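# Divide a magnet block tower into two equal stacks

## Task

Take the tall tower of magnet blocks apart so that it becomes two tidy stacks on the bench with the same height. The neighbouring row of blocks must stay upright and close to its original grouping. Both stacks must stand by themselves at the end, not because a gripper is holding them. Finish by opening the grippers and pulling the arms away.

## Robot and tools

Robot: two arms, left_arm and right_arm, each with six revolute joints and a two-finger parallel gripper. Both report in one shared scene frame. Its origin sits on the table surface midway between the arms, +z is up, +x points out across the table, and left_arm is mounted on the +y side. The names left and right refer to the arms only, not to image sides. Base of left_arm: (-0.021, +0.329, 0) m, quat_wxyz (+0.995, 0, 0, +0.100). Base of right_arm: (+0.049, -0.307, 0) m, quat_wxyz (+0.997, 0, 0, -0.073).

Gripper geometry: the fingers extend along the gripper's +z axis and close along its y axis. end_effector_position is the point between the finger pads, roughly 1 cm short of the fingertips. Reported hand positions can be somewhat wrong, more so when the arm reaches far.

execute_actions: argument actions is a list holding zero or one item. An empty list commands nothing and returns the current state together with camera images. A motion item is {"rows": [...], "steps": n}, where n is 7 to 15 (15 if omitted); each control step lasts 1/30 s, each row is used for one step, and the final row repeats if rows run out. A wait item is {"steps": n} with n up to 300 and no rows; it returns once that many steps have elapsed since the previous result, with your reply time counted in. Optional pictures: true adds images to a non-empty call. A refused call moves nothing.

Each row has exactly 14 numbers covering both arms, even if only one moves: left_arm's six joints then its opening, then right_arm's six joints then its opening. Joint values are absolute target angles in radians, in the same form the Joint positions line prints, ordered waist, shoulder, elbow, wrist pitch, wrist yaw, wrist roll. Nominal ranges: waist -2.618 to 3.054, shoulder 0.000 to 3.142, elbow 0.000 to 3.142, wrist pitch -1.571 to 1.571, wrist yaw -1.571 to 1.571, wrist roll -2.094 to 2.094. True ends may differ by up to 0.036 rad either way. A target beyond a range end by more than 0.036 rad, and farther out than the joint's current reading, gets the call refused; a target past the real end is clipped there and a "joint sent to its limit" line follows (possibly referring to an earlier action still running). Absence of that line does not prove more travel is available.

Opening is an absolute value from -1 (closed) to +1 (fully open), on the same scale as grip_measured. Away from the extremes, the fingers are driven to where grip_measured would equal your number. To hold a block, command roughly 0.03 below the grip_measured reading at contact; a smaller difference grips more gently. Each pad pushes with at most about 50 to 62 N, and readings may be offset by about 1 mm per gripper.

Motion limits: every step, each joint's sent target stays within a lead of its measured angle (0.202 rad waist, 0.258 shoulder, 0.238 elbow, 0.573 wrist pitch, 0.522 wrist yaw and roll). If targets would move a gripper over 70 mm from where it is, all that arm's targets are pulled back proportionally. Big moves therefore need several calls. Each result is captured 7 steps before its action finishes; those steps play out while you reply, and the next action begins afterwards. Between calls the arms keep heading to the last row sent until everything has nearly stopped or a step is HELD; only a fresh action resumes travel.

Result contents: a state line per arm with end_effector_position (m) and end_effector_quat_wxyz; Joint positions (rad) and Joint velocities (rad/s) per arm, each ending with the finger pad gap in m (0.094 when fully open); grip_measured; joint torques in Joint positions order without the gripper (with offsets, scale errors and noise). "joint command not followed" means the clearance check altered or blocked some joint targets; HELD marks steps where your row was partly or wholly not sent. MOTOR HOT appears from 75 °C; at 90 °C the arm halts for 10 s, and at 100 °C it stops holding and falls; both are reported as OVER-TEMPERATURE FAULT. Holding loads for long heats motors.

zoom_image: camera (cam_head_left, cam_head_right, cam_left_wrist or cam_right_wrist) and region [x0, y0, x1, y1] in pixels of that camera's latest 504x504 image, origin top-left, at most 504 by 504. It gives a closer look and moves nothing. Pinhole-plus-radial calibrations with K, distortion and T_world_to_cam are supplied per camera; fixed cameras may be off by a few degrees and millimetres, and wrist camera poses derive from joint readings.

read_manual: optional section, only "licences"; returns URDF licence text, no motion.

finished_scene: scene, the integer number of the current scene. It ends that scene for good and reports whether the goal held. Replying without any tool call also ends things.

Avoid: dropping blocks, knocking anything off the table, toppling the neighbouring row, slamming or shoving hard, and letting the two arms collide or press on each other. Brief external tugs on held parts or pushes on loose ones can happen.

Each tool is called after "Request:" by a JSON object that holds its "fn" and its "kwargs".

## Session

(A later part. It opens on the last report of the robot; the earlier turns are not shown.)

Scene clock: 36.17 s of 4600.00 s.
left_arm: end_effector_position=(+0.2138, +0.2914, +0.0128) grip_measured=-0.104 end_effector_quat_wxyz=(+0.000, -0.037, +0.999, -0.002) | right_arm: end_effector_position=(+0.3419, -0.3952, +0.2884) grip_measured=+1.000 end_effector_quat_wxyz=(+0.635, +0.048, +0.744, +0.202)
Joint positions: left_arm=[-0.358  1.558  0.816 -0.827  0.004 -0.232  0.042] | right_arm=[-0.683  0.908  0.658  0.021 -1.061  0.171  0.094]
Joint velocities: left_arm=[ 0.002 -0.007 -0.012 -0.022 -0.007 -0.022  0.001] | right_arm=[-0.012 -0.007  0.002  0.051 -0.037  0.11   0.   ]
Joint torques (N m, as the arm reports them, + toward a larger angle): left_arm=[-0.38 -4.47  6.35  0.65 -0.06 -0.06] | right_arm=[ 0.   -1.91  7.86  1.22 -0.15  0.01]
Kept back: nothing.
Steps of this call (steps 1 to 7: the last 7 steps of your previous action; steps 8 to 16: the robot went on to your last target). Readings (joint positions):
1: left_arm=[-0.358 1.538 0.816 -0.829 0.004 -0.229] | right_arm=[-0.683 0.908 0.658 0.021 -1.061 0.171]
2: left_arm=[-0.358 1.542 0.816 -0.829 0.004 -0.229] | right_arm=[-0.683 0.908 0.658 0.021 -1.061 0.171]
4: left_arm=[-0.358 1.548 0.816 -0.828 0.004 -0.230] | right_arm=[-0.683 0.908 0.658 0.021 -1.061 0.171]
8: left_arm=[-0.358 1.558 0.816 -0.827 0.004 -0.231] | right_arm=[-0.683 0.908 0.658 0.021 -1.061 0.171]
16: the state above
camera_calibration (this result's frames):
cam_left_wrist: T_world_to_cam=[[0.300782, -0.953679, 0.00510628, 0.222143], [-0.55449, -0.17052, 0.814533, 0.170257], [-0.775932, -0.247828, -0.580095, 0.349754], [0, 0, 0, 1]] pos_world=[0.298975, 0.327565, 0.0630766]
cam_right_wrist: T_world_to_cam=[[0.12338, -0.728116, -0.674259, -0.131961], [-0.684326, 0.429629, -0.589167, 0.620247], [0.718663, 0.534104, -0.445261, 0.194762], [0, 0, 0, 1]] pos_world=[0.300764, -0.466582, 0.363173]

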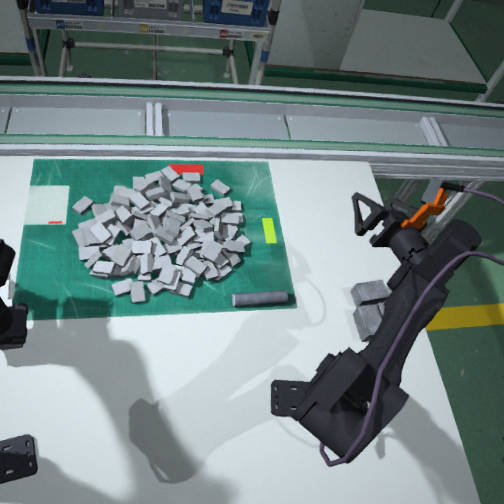

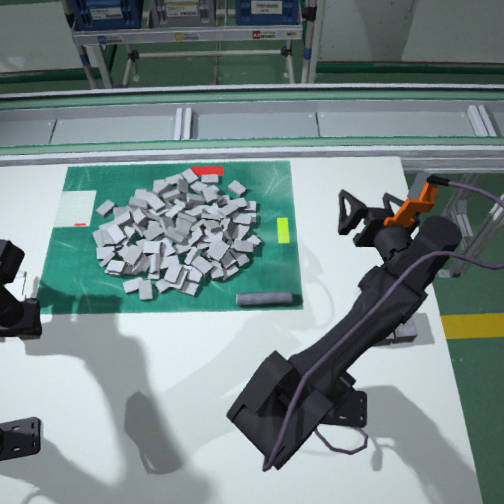

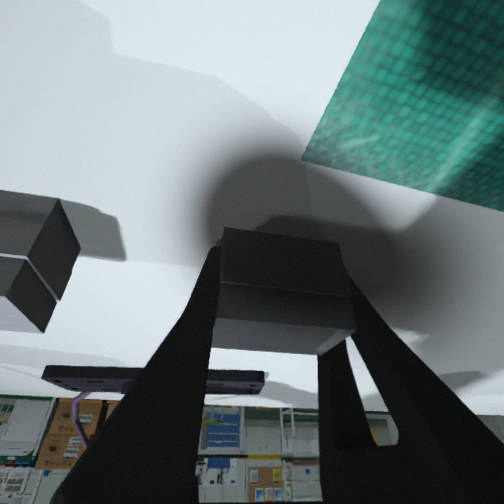

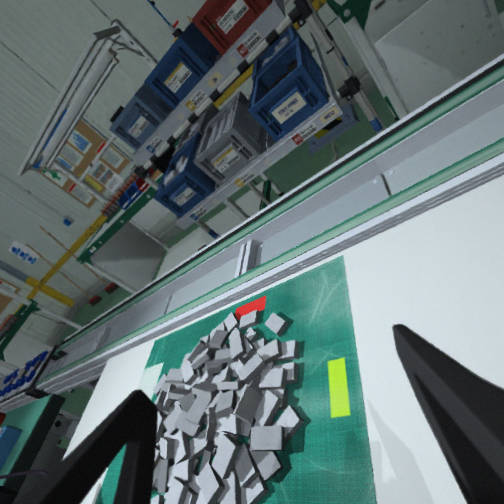

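Request:
{"fn": "execute_actions", "kwargs": {"actions": [{"rows":[
[-0.360,1.557,0.820,-0.818,0.001,-0.235,-0.15,-0.683,0.908,0.658,0.021,-1.061,0.171,1],
[-0.360,1.554,0.824,-0.818,0.001,-0.235,-0.07,-0.683,0.908,0.658,0.021,-1.061,0.171,1],
[-0.360,1.551,0.828,-0.818,0.001,-0.235,0.05,-0.683,0.908,0.658,0.021,-1.061,0.171,1],
[-0.360,1.5472,0.8309,-0.824,0.001,-0.235,0.17,-0.683,0.908,0.658,0.021,-1.061,0.171,1],
[-0.360,1.5389,0.8334,-0.830,0.001,-0.235,0.28,-0.683,0.908,0.658,0.021,-1.061,0.171,1],
[-0.360,1.5253,0.8376,-0.8512,0.001,-0.235,0.35,-0.683,0.908,0.658,0.021,-1.061,0.171,1],
[-0.360,1.5065,0.8434,-0.8744,0.001,-0.235,0.35,-0.683,0.908,0.658,0.021,-1.061,0.171,1],
[-0.360,1.4828,0.8507,-0.9011,0.001,-0.235,0.35,-0.683,0.908,0.658,0.021,-1.061,0.171,1],
[-0.360,1.4548,0.8593,-0.9310,0.001,-0.235,0.35,-0.683,0.908,0.658,0.021,-1.061,0.171,1],
[-0.360,1.4228,0.8691,-0.9635,0.001,-0.235,0.35,-0.683,0.908,0.658,0.021,-1.061,0.171,1],
[-0.360,1.3875,0.88,-0.9978,0.001,-0.235,0.35,-0.683,0.908,0.658,0.021,-1.061,0.171,1],
[-0.360,1.3494,0.8917,-1.0337,0.001,-0.235,0.35,-0.683,0.908,0.658,0.021,-1.061,0.171,1],
[-0.360,1.3091,0.9041,-1.0704,0.001,-0.235,0.35,-0.683,0.908,0.658,0.021,-1.061,0.171,1],
[-0.360,1.2674,0.9169,-1.1073,0.001,-0.235,0.35,-0.683,0.908,0.658,0.021,-1.061,0.171,1],
[-0.360,1.225,0.93,-1.1438,0.001,-0.235,0.35,-0.683,0.908,0.658,0.021,-1.061,0.171,1]
],"steps":15}]}}

Request:
{"fn": "execute_actions", "kwargs": {"actions": [{"rows":[
[-0.360,1.1826,0.9431,-1.1793,0.001,-0.235,0.35,-0.683,0.908,0.658,0.021,-1.061,0.171,1],
[-0.360,1.1409,0.9559,-1.213,0.001,-0.235,0.35,-0.683,0.908,0.658,0.021,-1.061,0.171,1],
[-0.360,1.1006,0.9683,-1.2445,0.001,-0.235,0.35,-0.683,0.908,0.658,0.021,-1.061,0.171,1],
[-0.360,1.0625,0.98,-1.2732,0.001,-0.235,0.35,-0.683,0.908,0.658,0.021,-1.061,0.171,1],
[-0.360,1.0272,0.9909,-1.2987,0.001,-0.235,0.35,-0.683,0.908,0.658,0.021,-1.061,0.171,1],
[-0.360,0.9952,1.0007,-1.3204,0.001,-0.235,0.35,-0.683,0.908,0.658,0.021,-1.061,0.171,1],
[-0.360,0.9672,1.0093,-1.3381,0.001,-0.235,0.35,-0.683,0.908,0.658,0.021,-1.061,0.171,1],
[-0.360,0.9435,1.0166,-1.3514,0.001,-0.235,0.35,-0.683,0.908,0.658,0.021,-1.061,0.171,1],
[-0.360,0.9247,1.0224,-1.3601,0.001,-0.235,0.35,-0.683,0.908,0.658,0.021,-1.061,0.171,1],
[-0.360,0.9111,1.0266,-1.3640,0.001,-0.235,0.35,-0.683,0.908,0.658,0.021,-1.061,0.171,1],
[-0.360,0.9028,1.0291,-1.3631,0.001,-0.235,0.35,-0.683,0.908,0.658,0.021,-1.061,0.171,1],
[-0.360,0.90,1.03,-1.3574,0.001,-0.235,0.35,-0.683,0.908,0.658,0.021,-1.061,0.171,1],
[-0.360,0.90,1.03,-1.3470,0.001,-0.235,0.35,-0.683,0.908,0.658,0.021,-1.061,0.171,1],
[-0.360,0.90,1.03,-1.325,0.001,-0.235,0.35,-0.683,0.908,0.658,0.021,-1.061,0.171,1]
],"steps":14}]}}

Request:
{"fn": "execute_actions", "kwargs": {"actions": [{"steps":12}], "pictures": true}}

Scene clock: 41.63 s of 4600.00 s.
left_arm: end_effector_position=(+0.2116, +0.2918, +0.0161) grip_measured=+0.345 end_effector_quat_wxyz=(+0.000, -0.037, +0.999, -0.002) | right_arm: end_effector_position=(+0.3419, -0.3952, +0.2884) grip_measured=+1.000 end_effector_quat_wxyz=(+0.635, +0.048, +0.744, +0.202)
Joint positions: left_arm=[-0.358  1.543  0.816 -0.843  0.004 -0.232  0.063] | right_arm=[-0.683  0.908  0.658  0.021 -1.061  0.171  0.094]
Joint velocities: left_arm=[ 0.012 -0.364 -0.012 -0.374 -0.037 -0.007  0.004] | right_arm=[ 0.007  0.002 -0.012 -0.066  0.022 -0.095  0.   ]
Joint torques (N m, as the arm reports them, + toward a larger angle): left_arm=[-0.22 -7.62  9.36  0.32 -0.01 -0.02] | right_arm=[-0.04 -1.93  7.87  1.22 -0.16  0.03]
Steps of this call (steps 1 to 15: the robot went on to your last target; steps 16 to 90: nothing new was sent; then 2.20 s passed at rest; steps 91 to 98: the first 8 steps of this action). Readings (joint positions):
91: left_arm=[-0.358 1.558 0.816 -0.827 0.004 -0.232] | right_arm=[-0.683 0.908 0.658 0.021 -1.061 0.171]
92: left_arm=[-0.358 1.558 0.816 -0.827 0.004 -0.232] | right_arm=[-0.683 0.908 0.658 0.021 -1.061 0.171]
94: left_arm=[-0.358 1.558 0.816 -0.827 0.004 -0.232] | right_arm=[-0.683 0.908 0.658 0.021 -1.061 0.171]
98: the state above

Scene clock: 42.10 s of 4600.00 s.
left_arm: end_effector_position=(+0.1830, +0.2963, +0.1541) grip_measured=+0.347 end_effector_quat_wxyz=(+0.149, -0.036, +0.988, -0.031) | right_arm: end_effector_position=(+0.3419, -0.3952, +0.2884) grip_measured=+1.000 end_effector_quat_wxyz=(+0.635, +0.048, +0.744, +0.202)
Joint positions: left_arm=[-0.358  1.031  0.974 -1.209  0.004 -0.232  0.063] | right_arm=[-0.683  0.908  0.658  0.021 -1.061  0.171  0.094]
Joint velocities: left_arm=[-0.027 -0.969  0.3   -0.842 -0.022 -0.066  0.001] | right_arm=[ 0.007  0.002  0.012  0.037 -0.007  0.037  0.   ]
Joint torques (N m, as the arm reports them, + toward a larger angle): left_arm=[-0.19 -1.6   8.86  0.97 -0.03 -0.05] | right_arm=[-0.04 -1.9   7.87  1.23 -0.14  0.03]
Steps of this call (steps 1 to 7: the last 7 steps of your previous action; steps 8 to 14: the first 7 steps of this action). Readings (joint positions):
8: left_arm=[-0.358 1.278 0.894 -1.035 0.004 -0.232] | right_arm=[-0.683 0.908 0.658 0.021 -1.061 0.171]
9: left_arm=[-0.358 1.233 0.909 -1.064 0.004 -0.232] | right_arm=[-0.683 0.908 0.658 0.021 -1.061 0.171]
11: left_arm=[-0.358 1.146 0.939 -1.123 0.004 -0.232] | right_arm=[-0.683 0.908 0.658 0.021 -1.061 0.171]
14: the state above

Scene clock: 42.50 s of 4600.00 s.
left_arm: end_effector_position=(+0.1562, +0.3006, +0.1767) grip_measured=+0.347 end_effector_quat_wxyz=(+0.168, -0.036, +0.985, -0.035) | right_arm: end_effector_position=(+0.3419, -0.3952, +0.2884) grip_measured=+1.000 end_effector_quat_wxyz=(+0.635, +0.048, +0.744, +0.202)
Joint positions: left_arm=[-0.358  0.91   1.007 -1.324  0.004 -0.232  0.063] | right_arm=[-0.683  0.908  0.658  0.021 -1.061  0.171  0.094]
Joint velocities: left_arm=[-0.022  0.022 -0.002 -0.007 -0.007  0.037 -0.001] | right_arm=[ 0.002 -0.007  0.007  0.022 -0.007  0.022  0.   ]
Joint torques (N m, as the arm reports them, + toward a larger angle): left_arm=[-0.21 -0.87  9.11  1.17 -0.03 -0.04] | right_arm=[-0.08 -2.01  7.91  1.23 -0.15  0.02]
Kept back: nothing.
Steps of this call (steps 1 to 7: the last 7 steps of your previous action; steps 8 to 12: the robot went on to your last target). Readings (joint positions):
1: left_arm=[-0.358 0.999 0.984 -1.235 0.004 -0.232] | right_arm=[-0.683 0.908 0.658 0.021 -1.061 0.171]
2: left_arm=[-0.358 0.972 0.991 -1.259 0.004 -0.232] | right_arm=[-0.683 0.908 0.658 0.021 -1.061 0.171]
4: left_arm=[-0.358 0.931 1.002 -1.297 0.004 -0.232] | right_arm=[-0.683 0.908 0.658 0.021 -1.061 0.171]
8: left_arm=[-0.358 0.910 1.007 -1.324 0.004 -0.232] | right_arm=[-0.683 0.908 0.658 0.021 -1.061 0.171]
12: the state above
camera_calibration (this result's frames):
cam_left_wrist: T_world_to_cam=[[0.273447, -0.949332, 0.154905, 0.223867], [-0.794813, -0.132299, 0.592258, 0.0717345], [-0.541756, -0.285072, -0.790718, 0.414207], [0, 0, 0, 1]] pos_world=[0.220199, 0.340093, 0.250358]
cam_right_wrist: T_world_to_cam=[[0.12338, -0.728116, -0.674259, -0.131961], [-0.684326, 0.429629, -0.589167, 0.620247], [0.718663, 0.534104, -0.445261, 0.194762], [0, 0, 0, 1]] pos_world=[0.300764, -0.466582, 0.363173]

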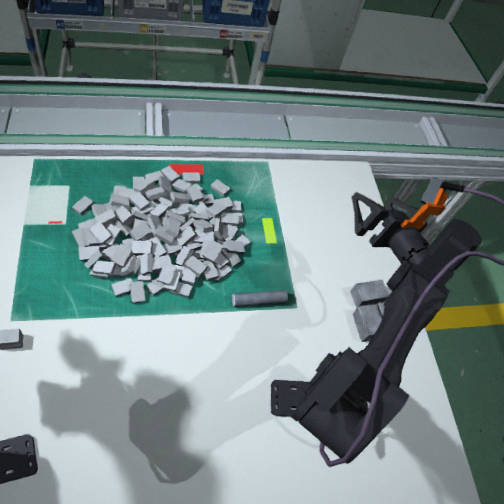

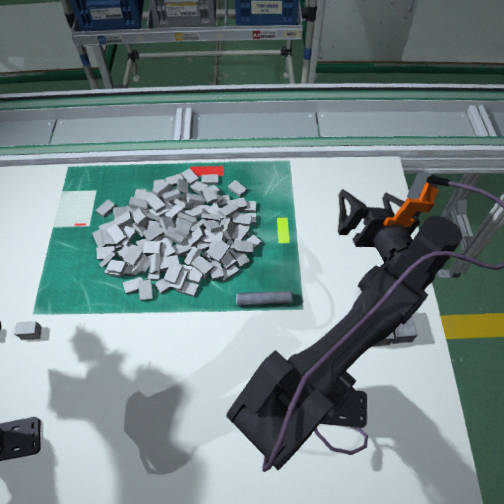

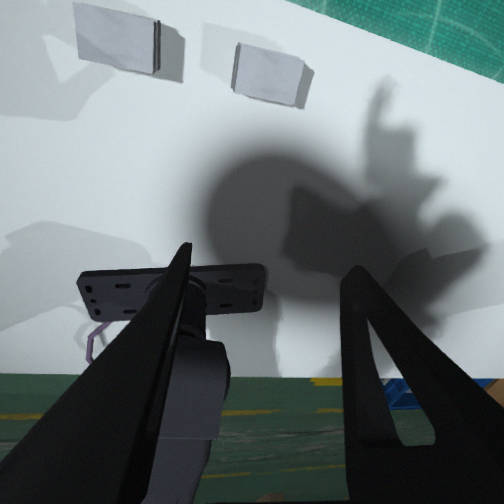

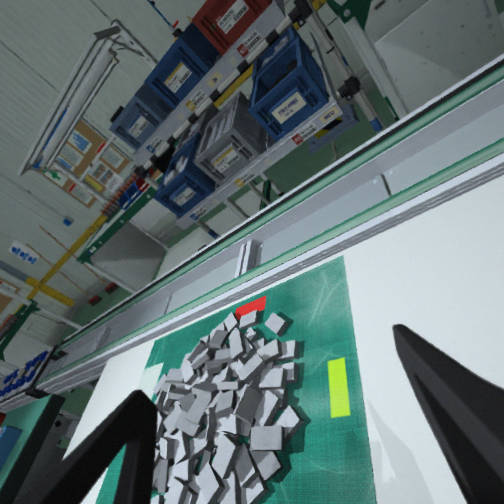

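Request:
{"fn": "zoom_image", "kwargs": {"camera": "cam_left_wrist", "region": [50, 0, 330, 125]}}

Request:
{"fn": "zoom_image", "kwargs": {"camera": "cam_head_right", "region": [0, 305, 70, 355]}}

Region (50, 0, 330, 125) of cam_left_wrist's 504x504 image, scaled by 1.800, with more detail than that image has; it fills the top 225 rows of this view, and the rest is white.

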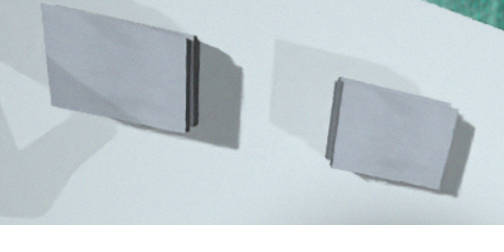

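Region (0, 305, 70, 355) of cam_head_right's 504x504 image, scaled by 7.200, with more detail than that image has; it fills the top 360 rows of this view, and the rest is white.

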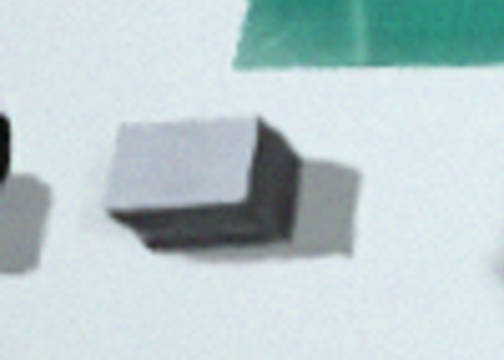

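Request:
{"fn": "finished_scene", "kwargs": {"scene": 2}}

The scene is finished: the task was done.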